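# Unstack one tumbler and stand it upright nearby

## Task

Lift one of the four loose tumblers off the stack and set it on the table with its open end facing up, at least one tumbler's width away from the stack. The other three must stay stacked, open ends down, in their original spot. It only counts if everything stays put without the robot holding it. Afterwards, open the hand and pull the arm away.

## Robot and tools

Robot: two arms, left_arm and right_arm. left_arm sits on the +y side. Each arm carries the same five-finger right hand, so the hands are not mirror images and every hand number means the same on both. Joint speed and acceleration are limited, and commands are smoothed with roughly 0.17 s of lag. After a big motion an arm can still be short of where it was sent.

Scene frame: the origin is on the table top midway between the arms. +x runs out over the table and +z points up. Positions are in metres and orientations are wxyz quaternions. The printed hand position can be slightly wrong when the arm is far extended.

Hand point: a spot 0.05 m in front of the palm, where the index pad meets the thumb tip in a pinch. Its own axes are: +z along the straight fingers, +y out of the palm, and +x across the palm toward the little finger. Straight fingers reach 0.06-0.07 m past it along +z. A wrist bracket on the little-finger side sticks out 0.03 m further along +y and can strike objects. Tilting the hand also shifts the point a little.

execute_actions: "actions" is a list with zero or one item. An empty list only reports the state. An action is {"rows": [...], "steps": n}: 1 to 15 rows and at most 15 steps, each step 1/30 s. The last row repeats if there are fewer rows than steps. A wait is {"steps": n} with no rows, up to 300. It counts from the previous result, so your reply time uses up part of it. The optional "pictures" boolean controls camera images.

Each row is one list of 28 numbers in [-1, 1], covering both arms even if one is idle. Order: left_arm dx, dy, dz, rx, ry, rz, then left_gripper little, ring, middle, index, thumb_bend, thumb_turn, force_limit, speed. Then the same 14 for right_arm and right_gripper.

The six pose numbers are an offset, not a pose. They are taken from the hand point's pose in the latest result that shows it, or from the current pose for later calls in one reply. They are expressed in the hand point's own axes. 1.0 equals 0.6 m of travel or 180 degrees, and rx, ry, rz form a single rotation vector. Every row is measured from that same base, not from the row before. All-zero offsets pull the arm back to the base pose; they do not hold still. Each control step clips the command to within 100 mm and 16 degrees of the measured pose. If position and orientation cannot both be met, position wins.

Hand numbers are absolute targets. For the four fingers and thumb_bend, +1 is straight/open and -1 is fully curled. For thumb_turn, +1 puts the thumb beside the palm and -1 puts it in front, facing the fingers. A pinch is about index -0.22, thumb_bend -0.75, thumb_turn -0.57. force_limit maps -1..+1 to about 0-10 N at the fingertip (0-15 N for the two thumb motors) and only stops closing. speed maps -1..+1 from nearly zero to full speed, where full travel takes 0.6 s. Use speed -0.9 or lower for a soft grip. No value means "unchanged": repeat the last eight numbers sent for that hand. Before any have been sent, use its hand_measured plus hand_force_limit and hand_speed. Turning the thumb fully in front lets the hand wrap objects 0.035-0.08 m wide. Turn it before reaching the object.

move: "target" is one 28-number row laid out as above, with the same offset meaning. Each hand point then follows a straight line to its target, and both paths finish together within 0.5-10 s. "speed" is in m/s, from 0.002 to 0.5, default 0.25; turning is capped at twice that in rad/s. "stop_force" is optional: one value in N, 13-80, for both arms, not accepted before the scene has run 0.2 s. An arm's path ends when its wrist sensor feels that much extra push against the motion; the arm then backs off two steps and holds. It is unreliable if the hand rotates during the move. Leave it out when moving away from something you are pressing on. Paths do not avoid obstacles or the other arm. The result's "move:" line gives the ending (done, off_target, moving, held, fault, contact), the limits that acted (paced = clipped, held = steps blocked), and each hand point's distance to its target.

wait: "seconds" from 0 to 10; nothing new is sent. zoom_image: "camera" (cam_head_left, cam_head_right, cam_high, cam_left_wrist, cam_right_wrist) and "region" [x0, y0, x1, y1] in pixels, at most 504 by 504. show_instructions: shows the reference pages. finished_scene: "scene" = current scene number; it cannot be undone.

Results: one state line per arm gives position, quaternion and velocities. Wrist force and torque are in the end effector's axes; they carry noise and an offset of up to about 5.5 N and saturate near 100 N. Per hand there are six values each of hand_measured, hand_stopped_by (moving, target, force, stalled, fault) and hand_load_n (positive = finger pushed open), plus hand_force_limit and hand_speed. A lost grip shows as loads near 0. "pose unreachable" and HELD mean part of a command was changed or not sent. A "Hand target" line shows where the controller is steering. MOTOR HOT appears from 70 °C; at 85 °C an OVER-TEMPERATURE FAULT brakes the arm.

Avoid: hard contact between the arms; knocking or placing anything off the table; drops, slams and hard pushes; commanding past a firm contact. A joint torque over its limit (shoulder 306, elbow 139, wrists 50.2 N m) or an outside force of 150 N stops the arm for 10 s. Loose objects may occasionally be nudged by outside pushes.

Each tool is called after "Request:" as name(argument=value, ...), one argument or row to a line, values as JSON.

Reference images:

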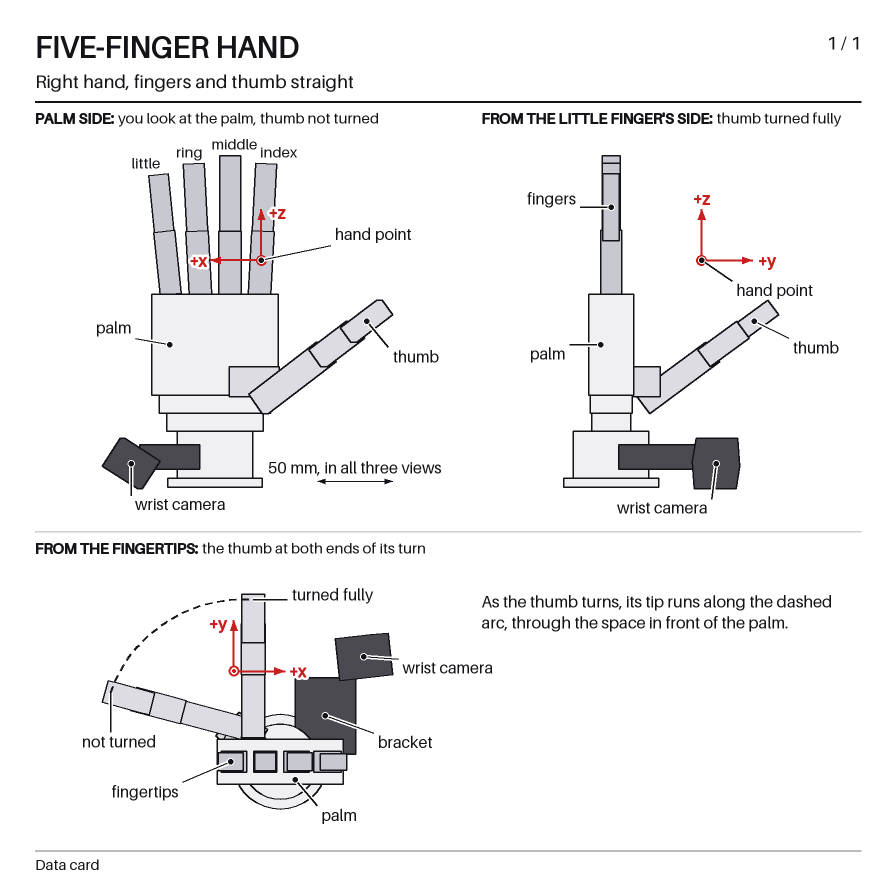

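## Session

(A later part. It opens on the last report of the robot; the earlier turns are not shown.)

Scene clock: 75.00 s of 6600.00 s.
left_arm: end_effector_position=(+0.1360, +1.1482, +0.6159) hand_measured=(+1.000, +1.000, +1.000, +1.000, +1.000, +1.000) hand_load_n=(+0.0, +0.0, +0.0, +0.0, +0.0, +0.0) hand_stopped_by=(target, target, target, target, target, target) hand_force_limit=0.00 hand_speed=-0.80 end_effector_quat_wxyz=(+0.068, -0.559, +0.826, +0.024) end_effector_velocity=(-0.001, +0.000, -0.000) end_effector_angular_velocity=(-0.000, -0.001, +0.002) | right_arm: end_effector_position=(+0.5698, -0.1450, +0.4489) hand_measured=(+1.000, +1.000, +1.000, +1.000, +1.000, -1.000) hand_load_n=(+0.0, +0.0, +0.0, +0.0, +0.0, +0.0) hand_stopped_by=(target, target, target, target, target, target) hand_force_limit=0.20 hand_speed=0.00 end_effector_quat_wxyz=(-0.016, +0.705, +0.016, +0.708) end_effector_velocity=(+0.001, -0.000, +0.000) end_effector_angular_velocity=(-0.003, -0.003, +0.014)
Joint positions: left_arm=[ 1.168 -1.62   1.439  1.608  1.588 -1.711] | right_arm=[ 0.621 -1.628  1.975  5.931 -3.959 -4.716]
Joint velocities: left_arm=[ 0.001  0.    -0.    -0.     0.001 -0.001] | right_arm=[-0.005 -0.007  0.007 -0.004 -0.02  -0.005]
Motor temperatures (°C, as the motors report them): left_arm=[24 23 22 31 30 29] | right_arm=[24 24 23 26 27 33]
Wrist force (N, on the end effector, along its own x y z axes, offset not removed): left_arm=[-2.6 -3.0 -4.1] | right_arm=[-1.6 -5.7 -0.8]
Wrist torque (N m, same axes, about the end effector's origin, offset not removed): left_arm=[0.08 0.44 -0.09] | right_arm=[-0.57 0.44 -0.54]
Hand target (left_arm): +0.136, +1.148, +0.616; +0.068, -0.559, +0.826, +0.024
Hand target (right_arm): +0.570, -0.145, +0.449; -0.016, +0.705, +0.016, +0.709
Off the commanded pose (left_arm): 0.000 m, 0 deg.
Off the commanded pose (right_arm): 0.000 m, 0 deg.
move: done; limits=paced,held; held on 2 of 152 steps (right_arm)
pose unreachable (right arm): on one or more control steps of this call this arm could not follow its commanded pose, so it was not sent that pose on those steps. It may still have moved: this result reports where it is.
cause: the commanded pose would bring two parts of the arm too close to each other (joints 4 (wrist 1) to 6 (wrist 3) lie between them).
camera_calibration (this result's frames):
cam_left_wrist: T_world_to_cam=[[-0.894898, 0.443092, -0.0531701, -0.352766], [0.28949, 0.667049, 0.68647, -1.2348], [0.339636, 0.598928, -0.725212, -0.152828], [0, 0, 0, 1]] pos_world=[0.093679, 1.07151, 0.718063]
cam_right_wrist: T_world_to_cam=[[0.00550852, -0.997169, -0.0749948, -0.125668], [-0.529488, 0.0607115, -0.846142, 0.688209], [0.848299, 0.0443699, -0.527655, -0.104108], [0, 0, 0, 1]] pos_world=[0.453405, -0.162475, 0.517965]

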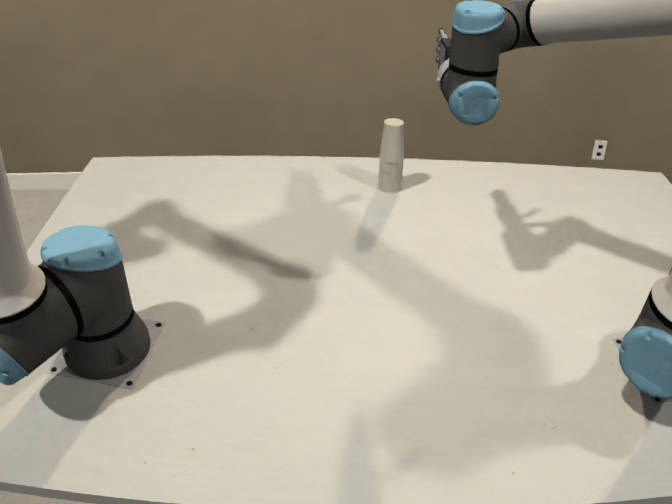

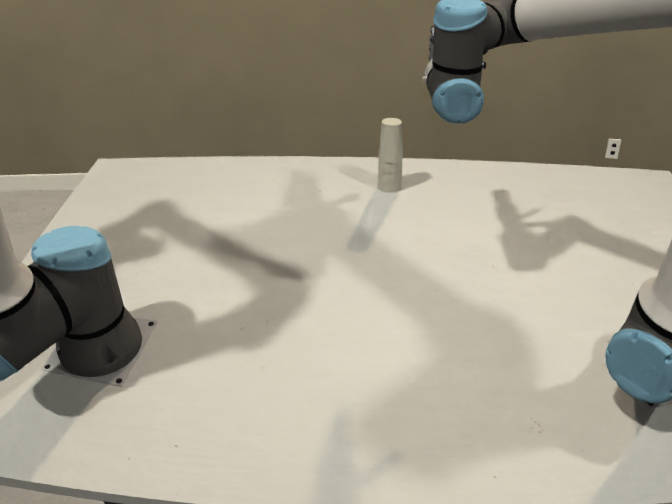

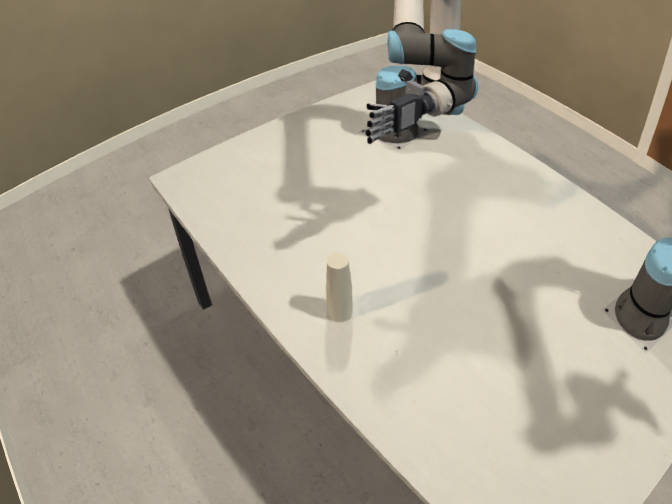

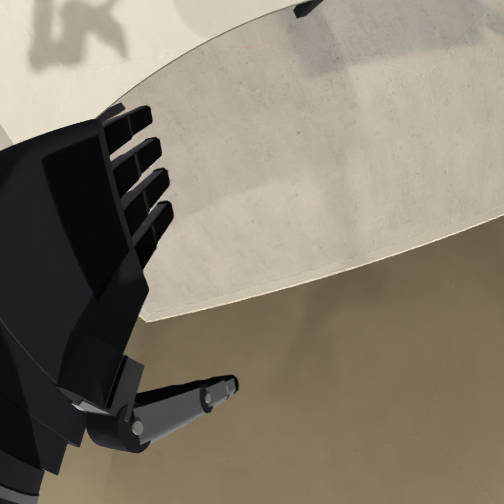

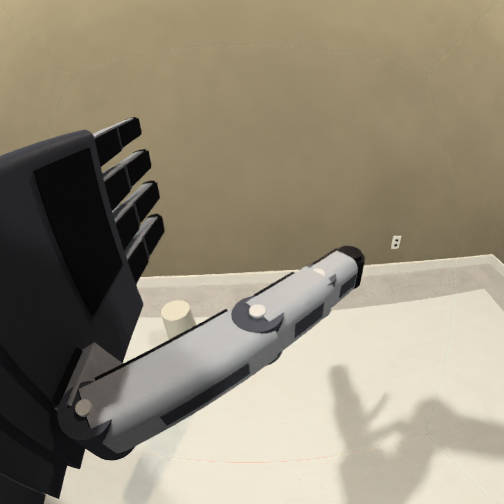

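Request:
move(
  target=[0,0,0,0,0,0,1,1,1,1,1,1,0,-0.8,0,0,0,0,0,0.5,1,1,1,1,1,-1,0.2,0],
  speed=0.4,
)

Request:
move(
  target=[0,0,0,0,0,0,1,1,1,1,1,1,0,-0.8,0,0,0,0,0,0.5,1,1,1,1,1,-1,0.2,0],
  speed=0.4,
)

Request:
move(
  target=[0,0,0,0,0,0,1,1,1,1,1,1,0,-0.8,0.432,0.258,0.017,0,0,0,1,1,1,1,1,-1,0.2,0],
  speed=0.25,
)

Scene clock: 85.07 s of 6600.00 s.
left_arm: end_effector_position=(+0.1360, +1.1482, +0.6159) hand_measured=(+1.000, +1.000, +1.000, +1.000, +1.000, +1.000) hand_load_n=(+0.0, +0.0, +0.0, +0.0, +0.0, +0.0) hand_stopped_by=(target, target, target, target, target, target) hand_force_limit=0.00 hand_speed=-0.80 end_effector_quat_wxyz=(+0.068, -0.559, +0.826, +0.024) end_effector_velocity=(-0.000, +0.001, +0.000) end_effector_angular_velocity=(+0.001, +0.001, +0.001) | right_arm: end_effector_position=(+0.5698, -0.1450, +0.4490) hand_measured=(+1.000, +1.000, +1.000, +1.000, +1.000, -1.000) hand_load_n=(+0.0, +0.0, +0.0, +0.0, +0.0, +0.0) hand_stopped_by=(target, target, target, target, target, target) hand_force_limit=0.20 hand_speed=0.00 end_effector_quat_wxyz=(+0.512, -0.510, +0.487, -0.490) end_effector_velocity=(-0.000, -0.000, -0.000) end_effector_angular_velocity=(+0.014, +0.003, +0.001)
Joint positions: left_arm=[ 1.168 -1.62   1.439  1.608  1.588 -1.711] | right_arm=[ 0.468 -1.789  2.057  6.01  -4.112 -3.146]
Joint velocities: left_arm=[ 0.     0.001 -0.001 -0.    -0.001 -0.   ] | right_arm=[-0.002 -0.001  0.001  0.003 -0.003  0.015]
Motor temperatures (°C, as the motors report them): left_arm=[24 23 22 31 30 29] | right_arm=[24 24 23 26 27 33]
Wrist force (N, on the end effector, along its own x y z axes, offset not removed): left_arm=[-4.7 -2.2 -0.6] | right_arm=[-0.3 -5.7 -2.0]
Wrist torque (N m, same axes, about the end effector's origin, offset not removed): left_arm=[-0.17 0.53 -0.29] | right_arm=[-0.46 0.10 -0.61]
Hand target (left_arm): +0.136, +1.148, +0.616; +0.068, -0.559, +0.826, +0.024
Hand target (right_arm): +0.570, -0.145, +0.449; +0.512, -0.510, +0.488, -0.490
Off the commanded pose (left_arm): 0.000 m, 0 deg.
Off the commanded pose (right_arm): 0.000 m, 0 deg.
After step 90, 4.50 s passed at rest.
move: done
camera_calibration (this result's frames):
cam_left_wrist: T_world_to_cam=[[-0.894898, 0.443092, -0.0531703, -0.352766], [0.28949, 0.667049, 0.68647, -1.2348], [0.339636, 0.598928, -0.725212, -0.152828], [0, 0, 0, 1]] pos_world=[0.0936791, 1.07151, 0.718063]
cam_right_wrist: T_world_to_cam=[[-0.0374789, 0.0714017, -0.996743, 0.467682], [-0.56721, 0.819674, 0.0800452, 0.403992], [0.82272, 0.568363, 0.00977925, -0.254776], [0, 0, 0, 1]] pos_world=[0.456286, -0.219729, 0.436313]

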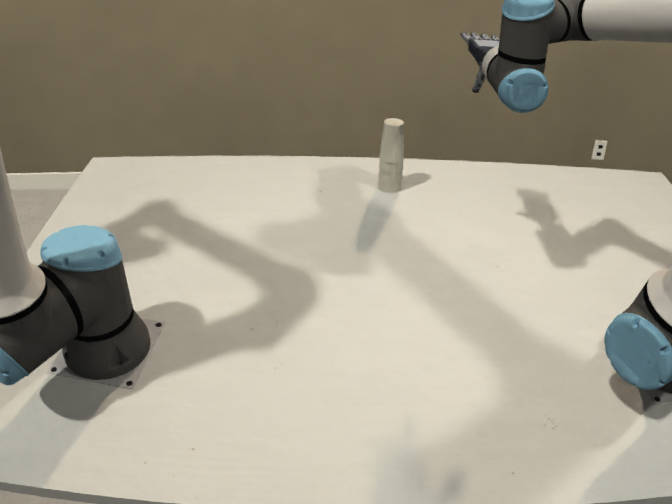

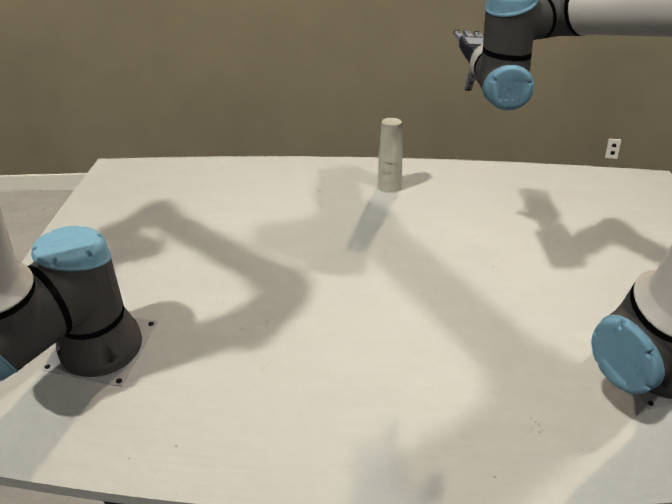

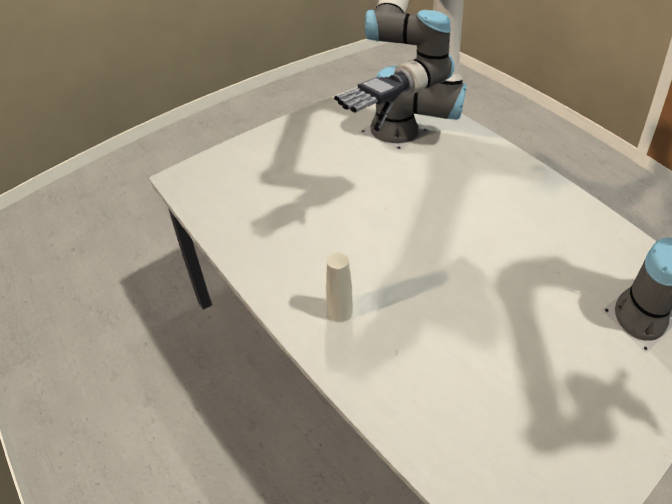

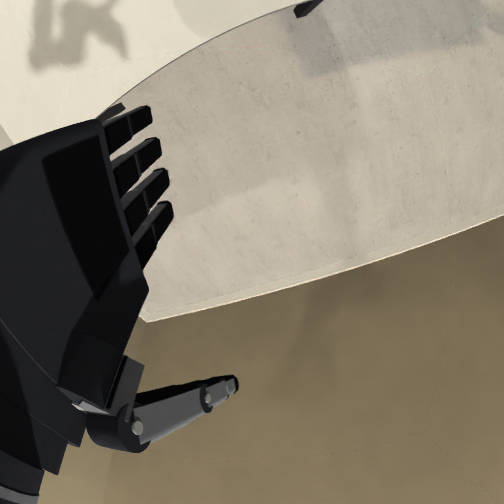

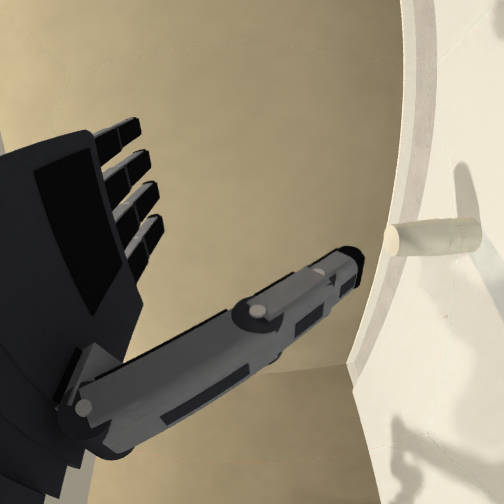

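Scene clock: 87.63 s of 6600.00 s.
left_arm: end_effector_position=(+0.1360, +1.1482, +0.6159) hand_measured=(+1.000, +1.000, +1.000, +1.000, +1.000, +1.000) hand_load_n=(+0.0, +0.0, +0.0, +0.0, +0.0, +0.0) hand_stopped_by=(target, target, target, target, target, target) hand_force_limit=0.00 hand_speed=-0.80 end_effector_quat_wxyz=(+0.068, -0.559, +0.826, +0.024) end_effector_velocity=(-0.000, -0.000, -0.000) end_effector_angular_velocity=(-0.001, +0.001, -0.001) | right_arm: end_effector_position=(+0.5696, -0.1451, +0.4490) hand_measured=(+1.000, +1.000, +1.000, +1.000, +1.000, -1.000) hand_load_n=(+0.0, +0.0, +0.0, +0.0, +0.0, +0.0) hand_stopped_by=(target, target, target, target, target, target) hand_force_limit=0.20 hand_speed=0.00 end_effector_quat_wxyz=(+0.709, -0.017, +0.705, +0.015) end_effector_velocity=(+0.000, +0.000, +0.001) end_effector_angular_velocity=(+0.013, +0.001, -0.000)
Joint positions: left_arm=[ 1.168 -1.62   1.439  1.608  1.588 -1.711] | right_arm=[ 0.406 -1.777  2.217  5.837 -4.174 -1.577]
Joint velocities: left_arm=[-0.    -0.001  0.002  0.    -0.     0.   ] | right_arm=[ 0.001  0.002 -0.001  0.     0.001  0.013]
Motor temperatures (°C, as the motors report them): left_arm=[24 23 22 31 30 29] | right_arm=[24 24 23 26 27 33]
Wrist force (N, on the end effector, along its own x y z axes, offset not removed): left_arm=[-3.6 -5.7 -4.2] | right_arm=[-4.2 -2.0 -1.6]
Wrist torque (N m, same axes, about the end effector's origin, offset not removed): left_arm=[-0.32 0.55 -0.24] | right_arm=[0.25 0.64 -0.51]
Hand target (left_arm): +0.136, +1.148, +0.616; +0.068, -0.559, +0.826, +0.024
Hand target (right_arm): +0.570, -0.145, +0.449; +0.709, -0.016, +0.705, +0.015
Off the commanded pose (left_arm): 0.000 m, 0 deg.
Off the commanded pose (right_arm): 0.000 m, 0 deg.
move: done
camera_calibration (this result's frames):
cam_left_wrist: T_world_to_cam=[[-0.894898, 0.443092, -0.0531701, -0.352766], [0.28949, 0.667049, 0.68647, -1.2348], [0.339636, 0.598928, -0.725212, -0.152828], [0, 0, 0, 1]] pos_world=[0.093679, 1.07151, 0.718063]
cam_right_wrist: T_world_to_cam=[[-0.0835789, 0.993962, 0.0710933, 0.148371], [-0.530068, -0.104757, 0.841459, -0.0931228], [0.843826, 0.032644, 0.535623, -0.580458], [0, 0, 0, 1]] pos_world=[0.452845, -0.138282, 0.378717]

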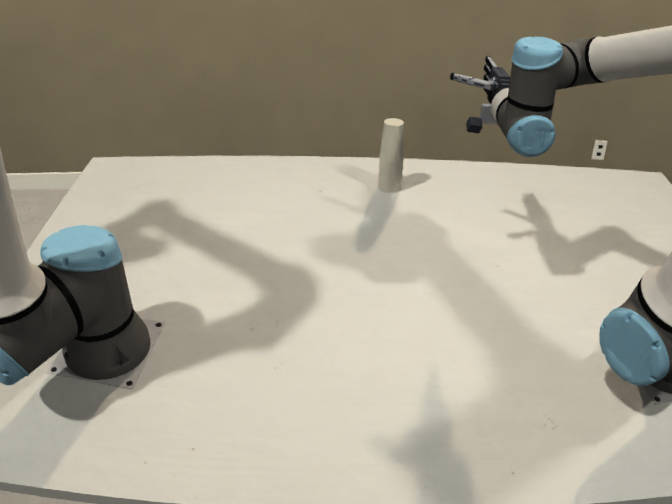

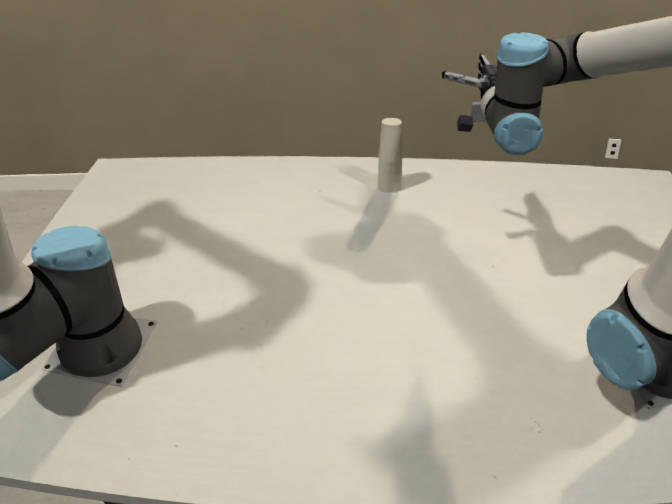

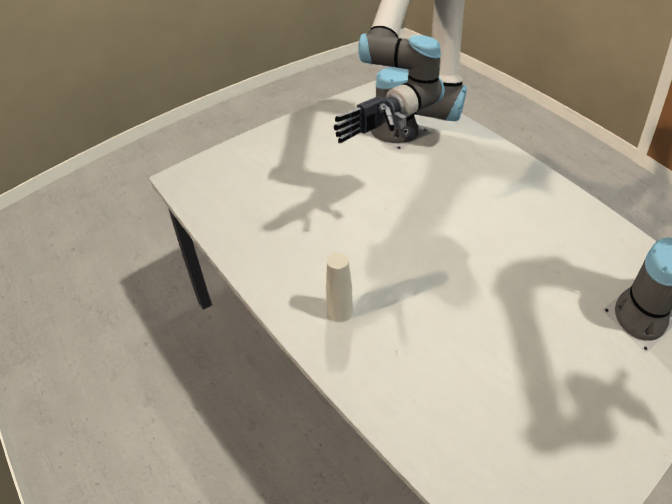

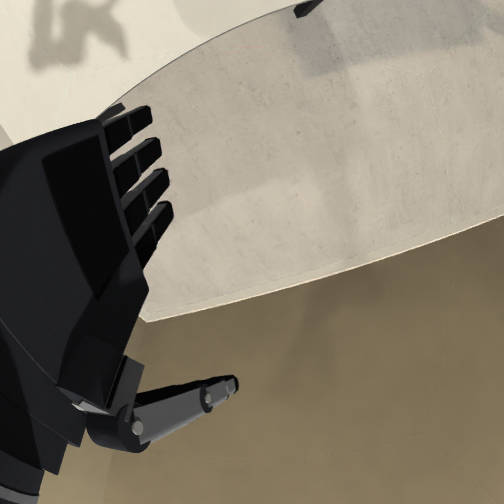

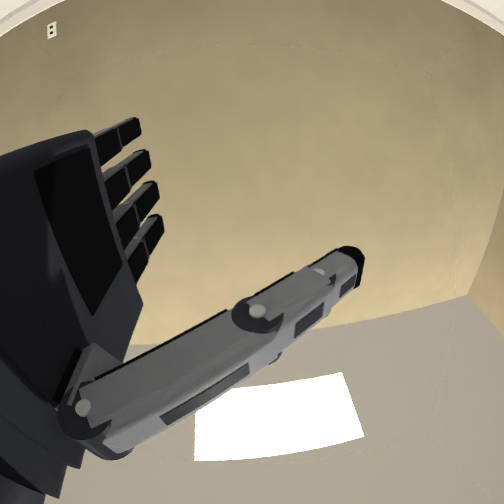

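Scene clock: 89.50 s of 6600.00 s.
left_arm: end_effector_position=(+0.1360, +1.1482, +0.6159) hand_measured=(+1.000, +1.000, +1.000, +1.000, +1.000, +1.000) hand_load_n=(+0.0, +0.0, +0.0, +0.0, +0.0, +0.0) hand_stopped_by=(target, target, target, target, target, target) hand_force_limit=0.00 hand_speed=-0.80 end_effector_quat_wxyz=(+0.068, -0.559, +0.826, +0.024) end_effector_velocity=(-0.001, +0.000, +0.000) end_effector_angular_velocity=(+0.001, +0.000, -0.000) | right_arm: end_effector_position=(+0.5741, +0.0088, +0.1894) hand_measured=(+1.000, +1.000, +1.000, +1.000, +1.000, -1.000) hand_load_n=(+0.0, +0.0, +0.0, +0.0, +0.0, +0.0) hand_stopped_by=(target, target, target, target, target, target) hand_force_limit=0.20 hand_speed=0.00 end_effector_quat_wxyz=(+0.709, -0.017, +0.705, +0.015) end_effector_velocity=(+0.001, +0.001, -0.002) end_effector_angular_velocity=(+0.000, -0.001, -0.001)
Joint positions: left_arm=[ 1.168 -1.62   1.439  1.608  1.588 -1.711] | right_arm=[ 0.652 -1.202  2.183  5.296 -3.928 -1.578]
Joint velocities: left_arm=[ 0.001 -0.001 -0.    -0.    -0.001  0.001] | right_arm=[ 0.001  0.005 -0.002 -0.004  0.002 -0.001]
Motor temperatures (°C, as the motors report them): left_arm=[24 23 22 31 30 29] | right_arm=[24 24 23 26 27 33]
Wrist force (N, on the end effector, along its own x y z axes, offset not removed): left_arm=[-0.7 -4.2 -1.8] | right_arm=[0.0 -0.7 -3.1]
Wrist torque (N m, same axes, about the end effector's origin, offset not removed): left_arm=[-0.27 0.11 -0.09] | right_arm=[0.36 0.35 -0.26]
Hand target (left_arm): +0.136, +1.148, +0.616; +0.068, -0.559, +0.826, +0.024
Hand target (right_arm): +0.574, +0.009, +0.189; +0.709, -0.017, +0.705, +0.015
Off the commanded pose (left_arm): 0.000 m, 0 deg.
Off the commanded pose (right_arm): 0.001 m, 0 deg.
move: done
camera_calibration (this result's frames):
cam_left_wrist: T_world_to_cam=[[-0.894898, 0.443092, -0.0531702, -0.352766], [0.28949, 0.667049, 0.68647, -1.2348], [0.339636, 0.598928, -0.725212, -0.152828], [0, 0, 0, 1]] pos_world=[0.0936791, 1.07151, 0.718063]
cam_right_wrist: T_world_to_cam=[[-0.0836034, 0.993926, 0.0715672, 0.0141603], [-0.529688, -0.105157, 0.841649, 0.14352], [0.844062, 0.0324564, 0.535262, -0.450244], [0, 0, 0, 1]] pos_world=[0.457238, 0.015631, 0.119192]

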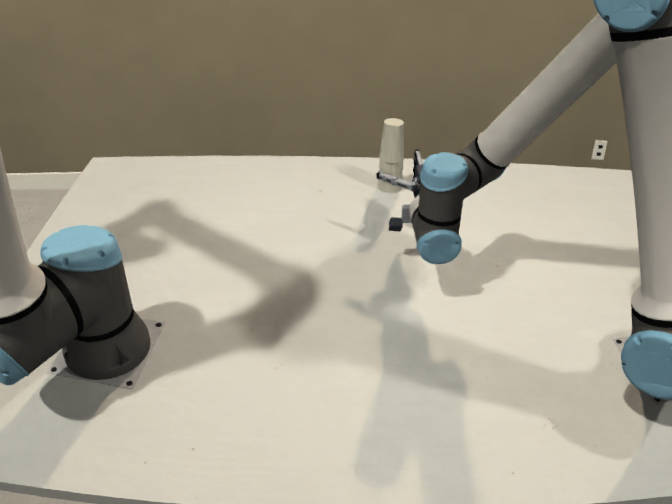

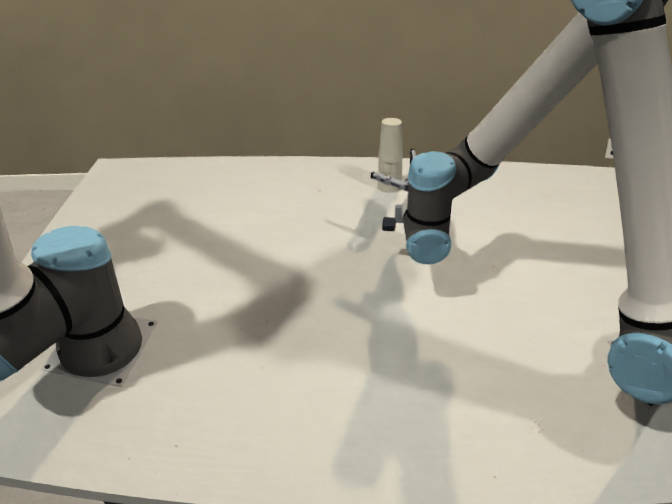

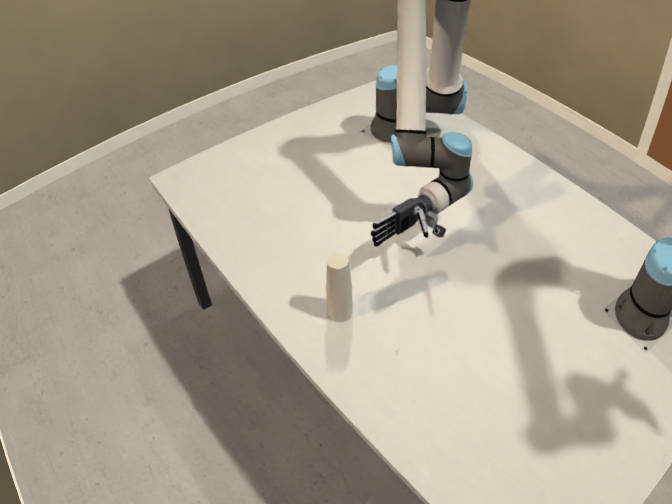

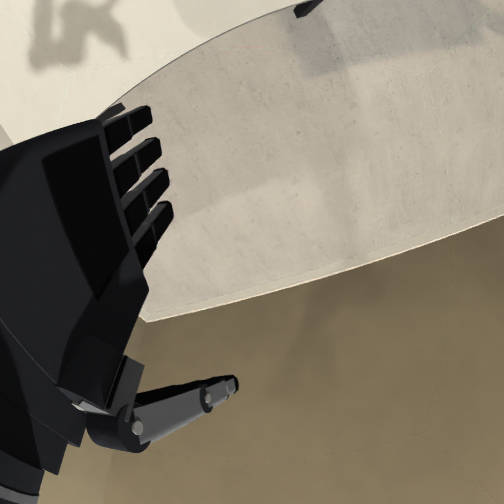

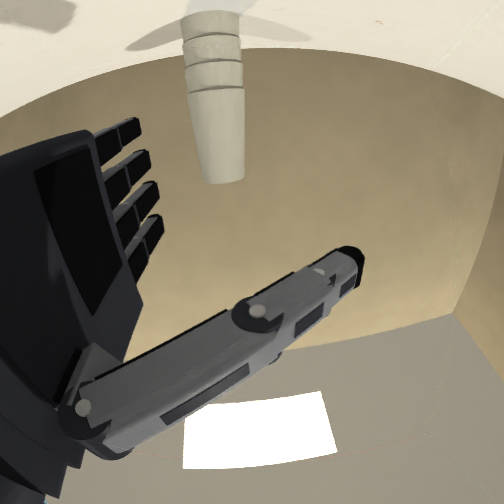

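Request:
move(
  target=[0,0,0,0,0,0,1,1,1,1,1,1,0,-0.8,0.015,0.015,0.3,0,0,0,1,1,1,1,1,-1,0.2,0],
  speed=0.08,
)

Scene clock: 96.87 s of 6600.00 s.
left_arm: end_effector_position=(+0.1360, +1.1482, +0.6159) hand_measured=(+1.000, +1.000, +1.000, +1.000, +1.000, +1.000) hand_load_n=(+0.0, +0.0, +0.0, +0.0, +0.0, +0.0) hand_stopped_by=(target, target, target, target, target, target) hand_force_limit=0.00 hand_speed=-0.80 end_effector_quat_wxyz=(+0.068, -0.559, +0.826, +0.024) end_effector_velocity=(-0.000, +0.000, -0.000) end_effector_angular_velocity=(+0.000, +0.000, +0.001) | right_arm: end_effector_position=(+0.7533, +0.0256, +0.1811) hand_measured=(+1.000, +1.000, +1.000, +1.000, +1.000, -1.000) hand_load_n=(+0.0, +0.0, +0.0, +0.0, +0.0, +0.0) hand_stopped_by=(target, target, target, target, target, target) hand_force_limit=0.20 hand_speed=0.00 end_effector_quat_wxyz=(+0.709, -0.017, +0.705, +0.015) end_effector_velocity=(+0.002, +0.000, -0.000) end_effector_angular_velocity=(-0.000, +0.000, +0.000)
Joint positions: left_arm=[ 1.168 -1.62   1.439  1.608  1.588 -1.711] | right_arm=[ 0.47  -1.066  1.966  5.377 -4.11  -1.577]
Joint velocities: left_arm=[ 0.  0. -0. -0. -0. -0.] | right_arm=[-0.001  0.002 -0.003  0.001 -0.001  0.   ]
Motor temperatures (°C, as the motors report them): left_arm=[24 23 22 31 30 29] | right_arm=[24 24 23 26 27 33]
Wrist force (N, on the end effector, along its own x y z axes, offset not removed): left_arm=[-1.7 -5.4 -0.7] | right_arm=[1.4 -1.4 4.9]
Wrist torque (N m, same axes, about the end effector's origin, offset not removed): left_arm=[-0.45 0.15 -0.22] | right_arm=[-0.18 -0.36 -0.28]
Hand target (left_arm): +0.136, +1.148, +0.616; +0.068, -0.559, +0.826, +0.024
Hand target (right_arm): +0.754, +0.026, +0.181; +0.709, -0.017, +0.705, +0.015
Off the commanded pose (left_arm): 0.000 m, 0 deg.
Off the commanded pose (right_arm): 0.000 m, 0 deg.
After step 90, 1.63 s passed at rest.
move: done
camera_calibration (this result's frames):
cam_left_wrist: T_world_to_cam=[[-0.894898, 0.443091, -0.0531702, -0.352765], [0.28949, 0.667049, 0.68647, -1.2348], [0.339636, 0.598928, -0.725212, -0.152828], [0, 0, 0, 1]] pos_world=[0.093679, 1.07151, 0.718063]
cam_right_wrist: T_world_to_cam=[[-0.0836192, 0.993949, 0.0712323, 0.0130474], [-0.529932, -0.104891, 0.841528, 0.247429], [0.843907, 0.0326196, 0.535496, -0.597581], [0, 0, 0, 1]] pos_world=[0.636515, 0.0324776, 0.110855]

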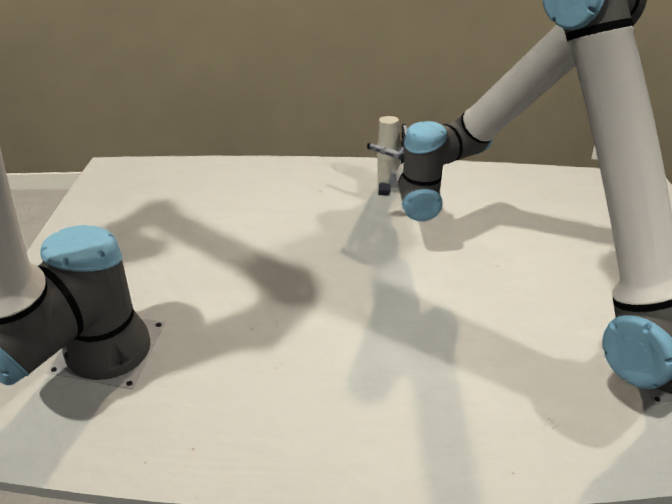

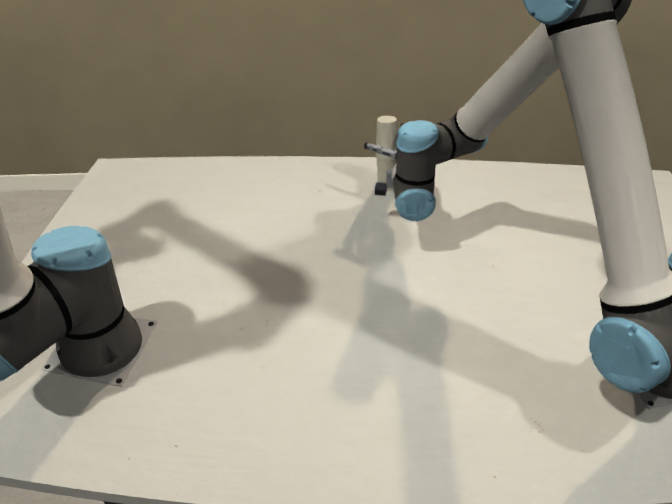

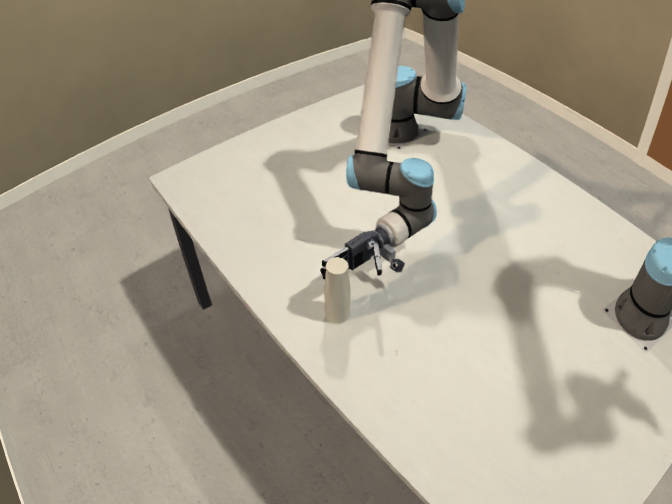

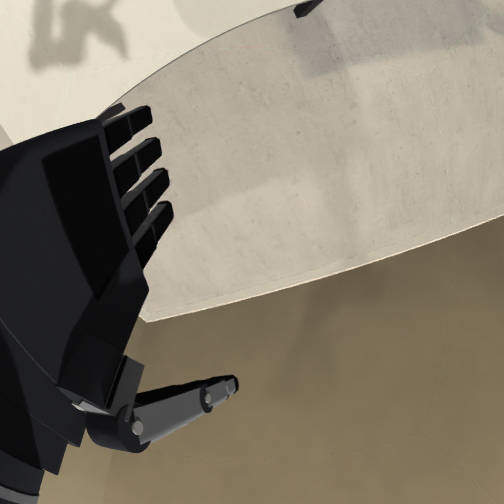

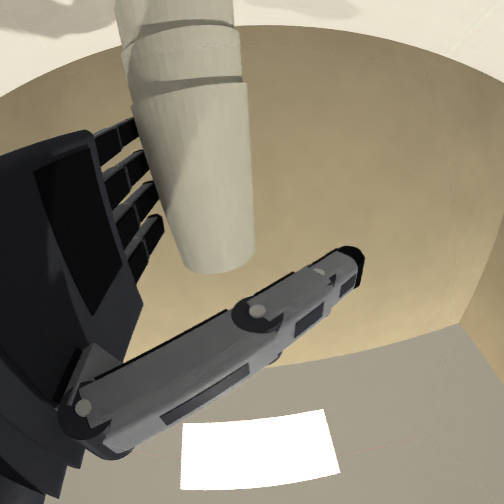

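Request:
move(
  target=[0,0,0,0,0,0,1,1,1,1,1,1,0,-0.8,0.015,-0.02,0.11,0,0,0,1,1,1,1,1,-1,0.2,0],
  speed=0.05,
)

Scene clock: 101.23 s of 6600.00 s.
left_arm: end_effector_position=(+0.1360, +1.1482, +0.6159) hand_measured=(+1.000, +1.000, +1.000, +1.000, +1.000, +1.000) hand_load_n=(+0.0, +0.0, +0.0, +0.0, +0.0, +0.0) hand_stopped_by=(target, target, target, target, target, target) hand_force_limit=0.00 hand_speed=-0.80 end_effector_quat_wxyz=(+0.068, -0.559, +0.826, +0.024) end_effector_velocity=(-0.001, +0.000, +0.000) end_effector_angular_velocity=(+0.000, -0.001, +0.001) | right_arm: end_effector_position=(+0.8196, +0.0166, +0.1724) hand_measured=(+1.000, +1.000, +1.000, +1.000, +1.000, -1.000) hand_load_n=(+0.0, +0.0, +0.0, +0.0, +0.0, +0.0) hand_stopped_by=(target, target, target, target, target, target) hand_force_limit=0.20 hand_speed=0.00 end_effector_quat_wxyz=(+0.709, -0.017, +0.705, +0.015) end_effector_velocity=(+0.002, -0.000, -0.000) end_effector_angular_velocity=(+0.001, -0.000, -0.000)
Joint positions: left_arm=[ 1.168 -1.62   1.439  1.608  1.588 -1.711] | right_arm=[ 0.402 -1.013  1.892  5.398 -4.178 -1.577]
Joint velocities: left_arm=[ 0.002 -0.    -0.001  0.     0.001  0.001] | right_arm=[-0.002  0.002 -0.003  0.001 -0.002  0.   ]
Motor temperatures (°C, as the motors report them): left_arm=[24 23 22 31 30 29] | right_arm=[24 24 23 26 27 33]
Wrist force (N, on the end effector, along its own x y z axes, offset not removed): left_arm=[-1.3 -4.3 0.0] | right_arm=[4.9 0.4 -4.3]
Wrist torque (N m, same axes, about the end effector's origin, offset not removed): left_arm=[-0.38 0.12 -0.11] | right_arm=[0.64 -0.49 0.02]
Hand target (left_arm): +0.136, +1.148, +0.616; +0.068, -0.559, +0.826, +0.024
Hand target (right_arm): +0.820, +0.017, +0.172; +0.709, -0.017, +0.705, +0.015
Off the commanded pose (left_arm): 0.000 m, 0 deg.
Off the commanded pose (right_arm): 0.000 m, 0 deg.
move: done
camera_calibration (this result's frames):
cam_left_wrist: T_world_to_cam=[[-0.894898, 0.443092, -0.0531702, -0.352766], [0.28949, 0.667049, 0.68647, -1.2348], [0.339636, 0.598928, -0.725212, -0.152828], [0, 0, 0, 1]] pos_world=[0.0936791, 1.07151, 0.718063]
cam_right_wrist: T_world_to_cam=[[-0.0836161, 0.993959, 0.0710964, 0.0282628], [-0.530013, -0.104778, 0.841491, 0.288939], [0.843857, 0.0326801, 0.535573, -0.648546], [0, 0, 0, 1]] pos_world=[0.702785, 0.0233769, 0.102194]

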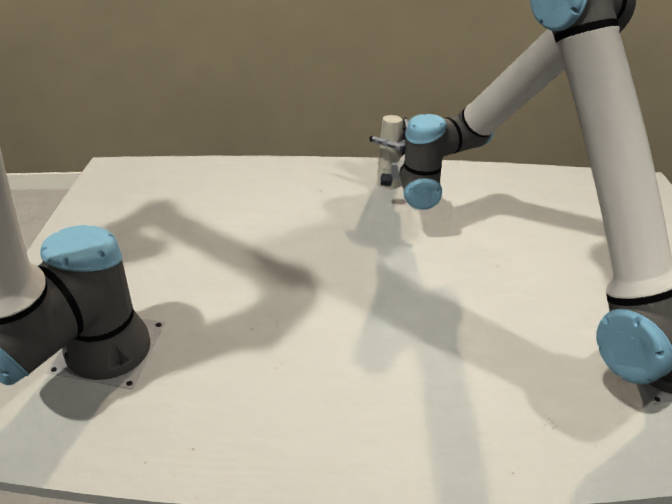

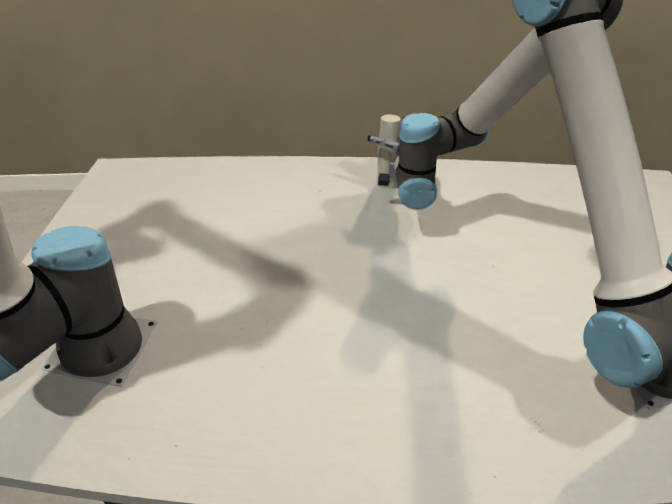

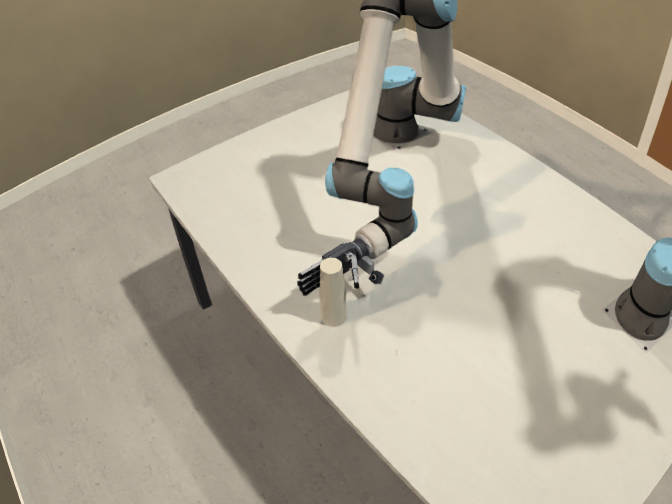

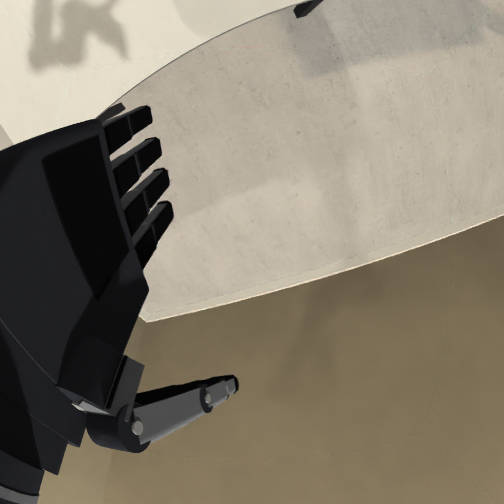

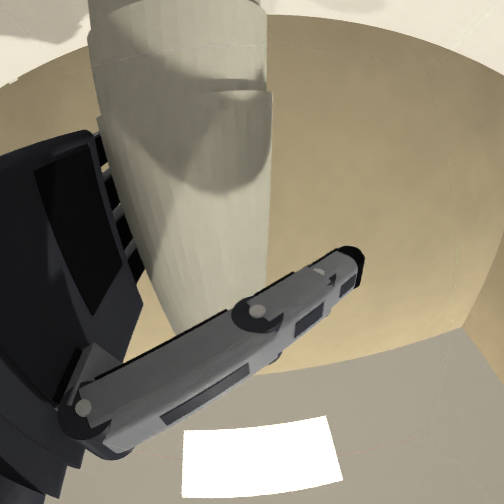

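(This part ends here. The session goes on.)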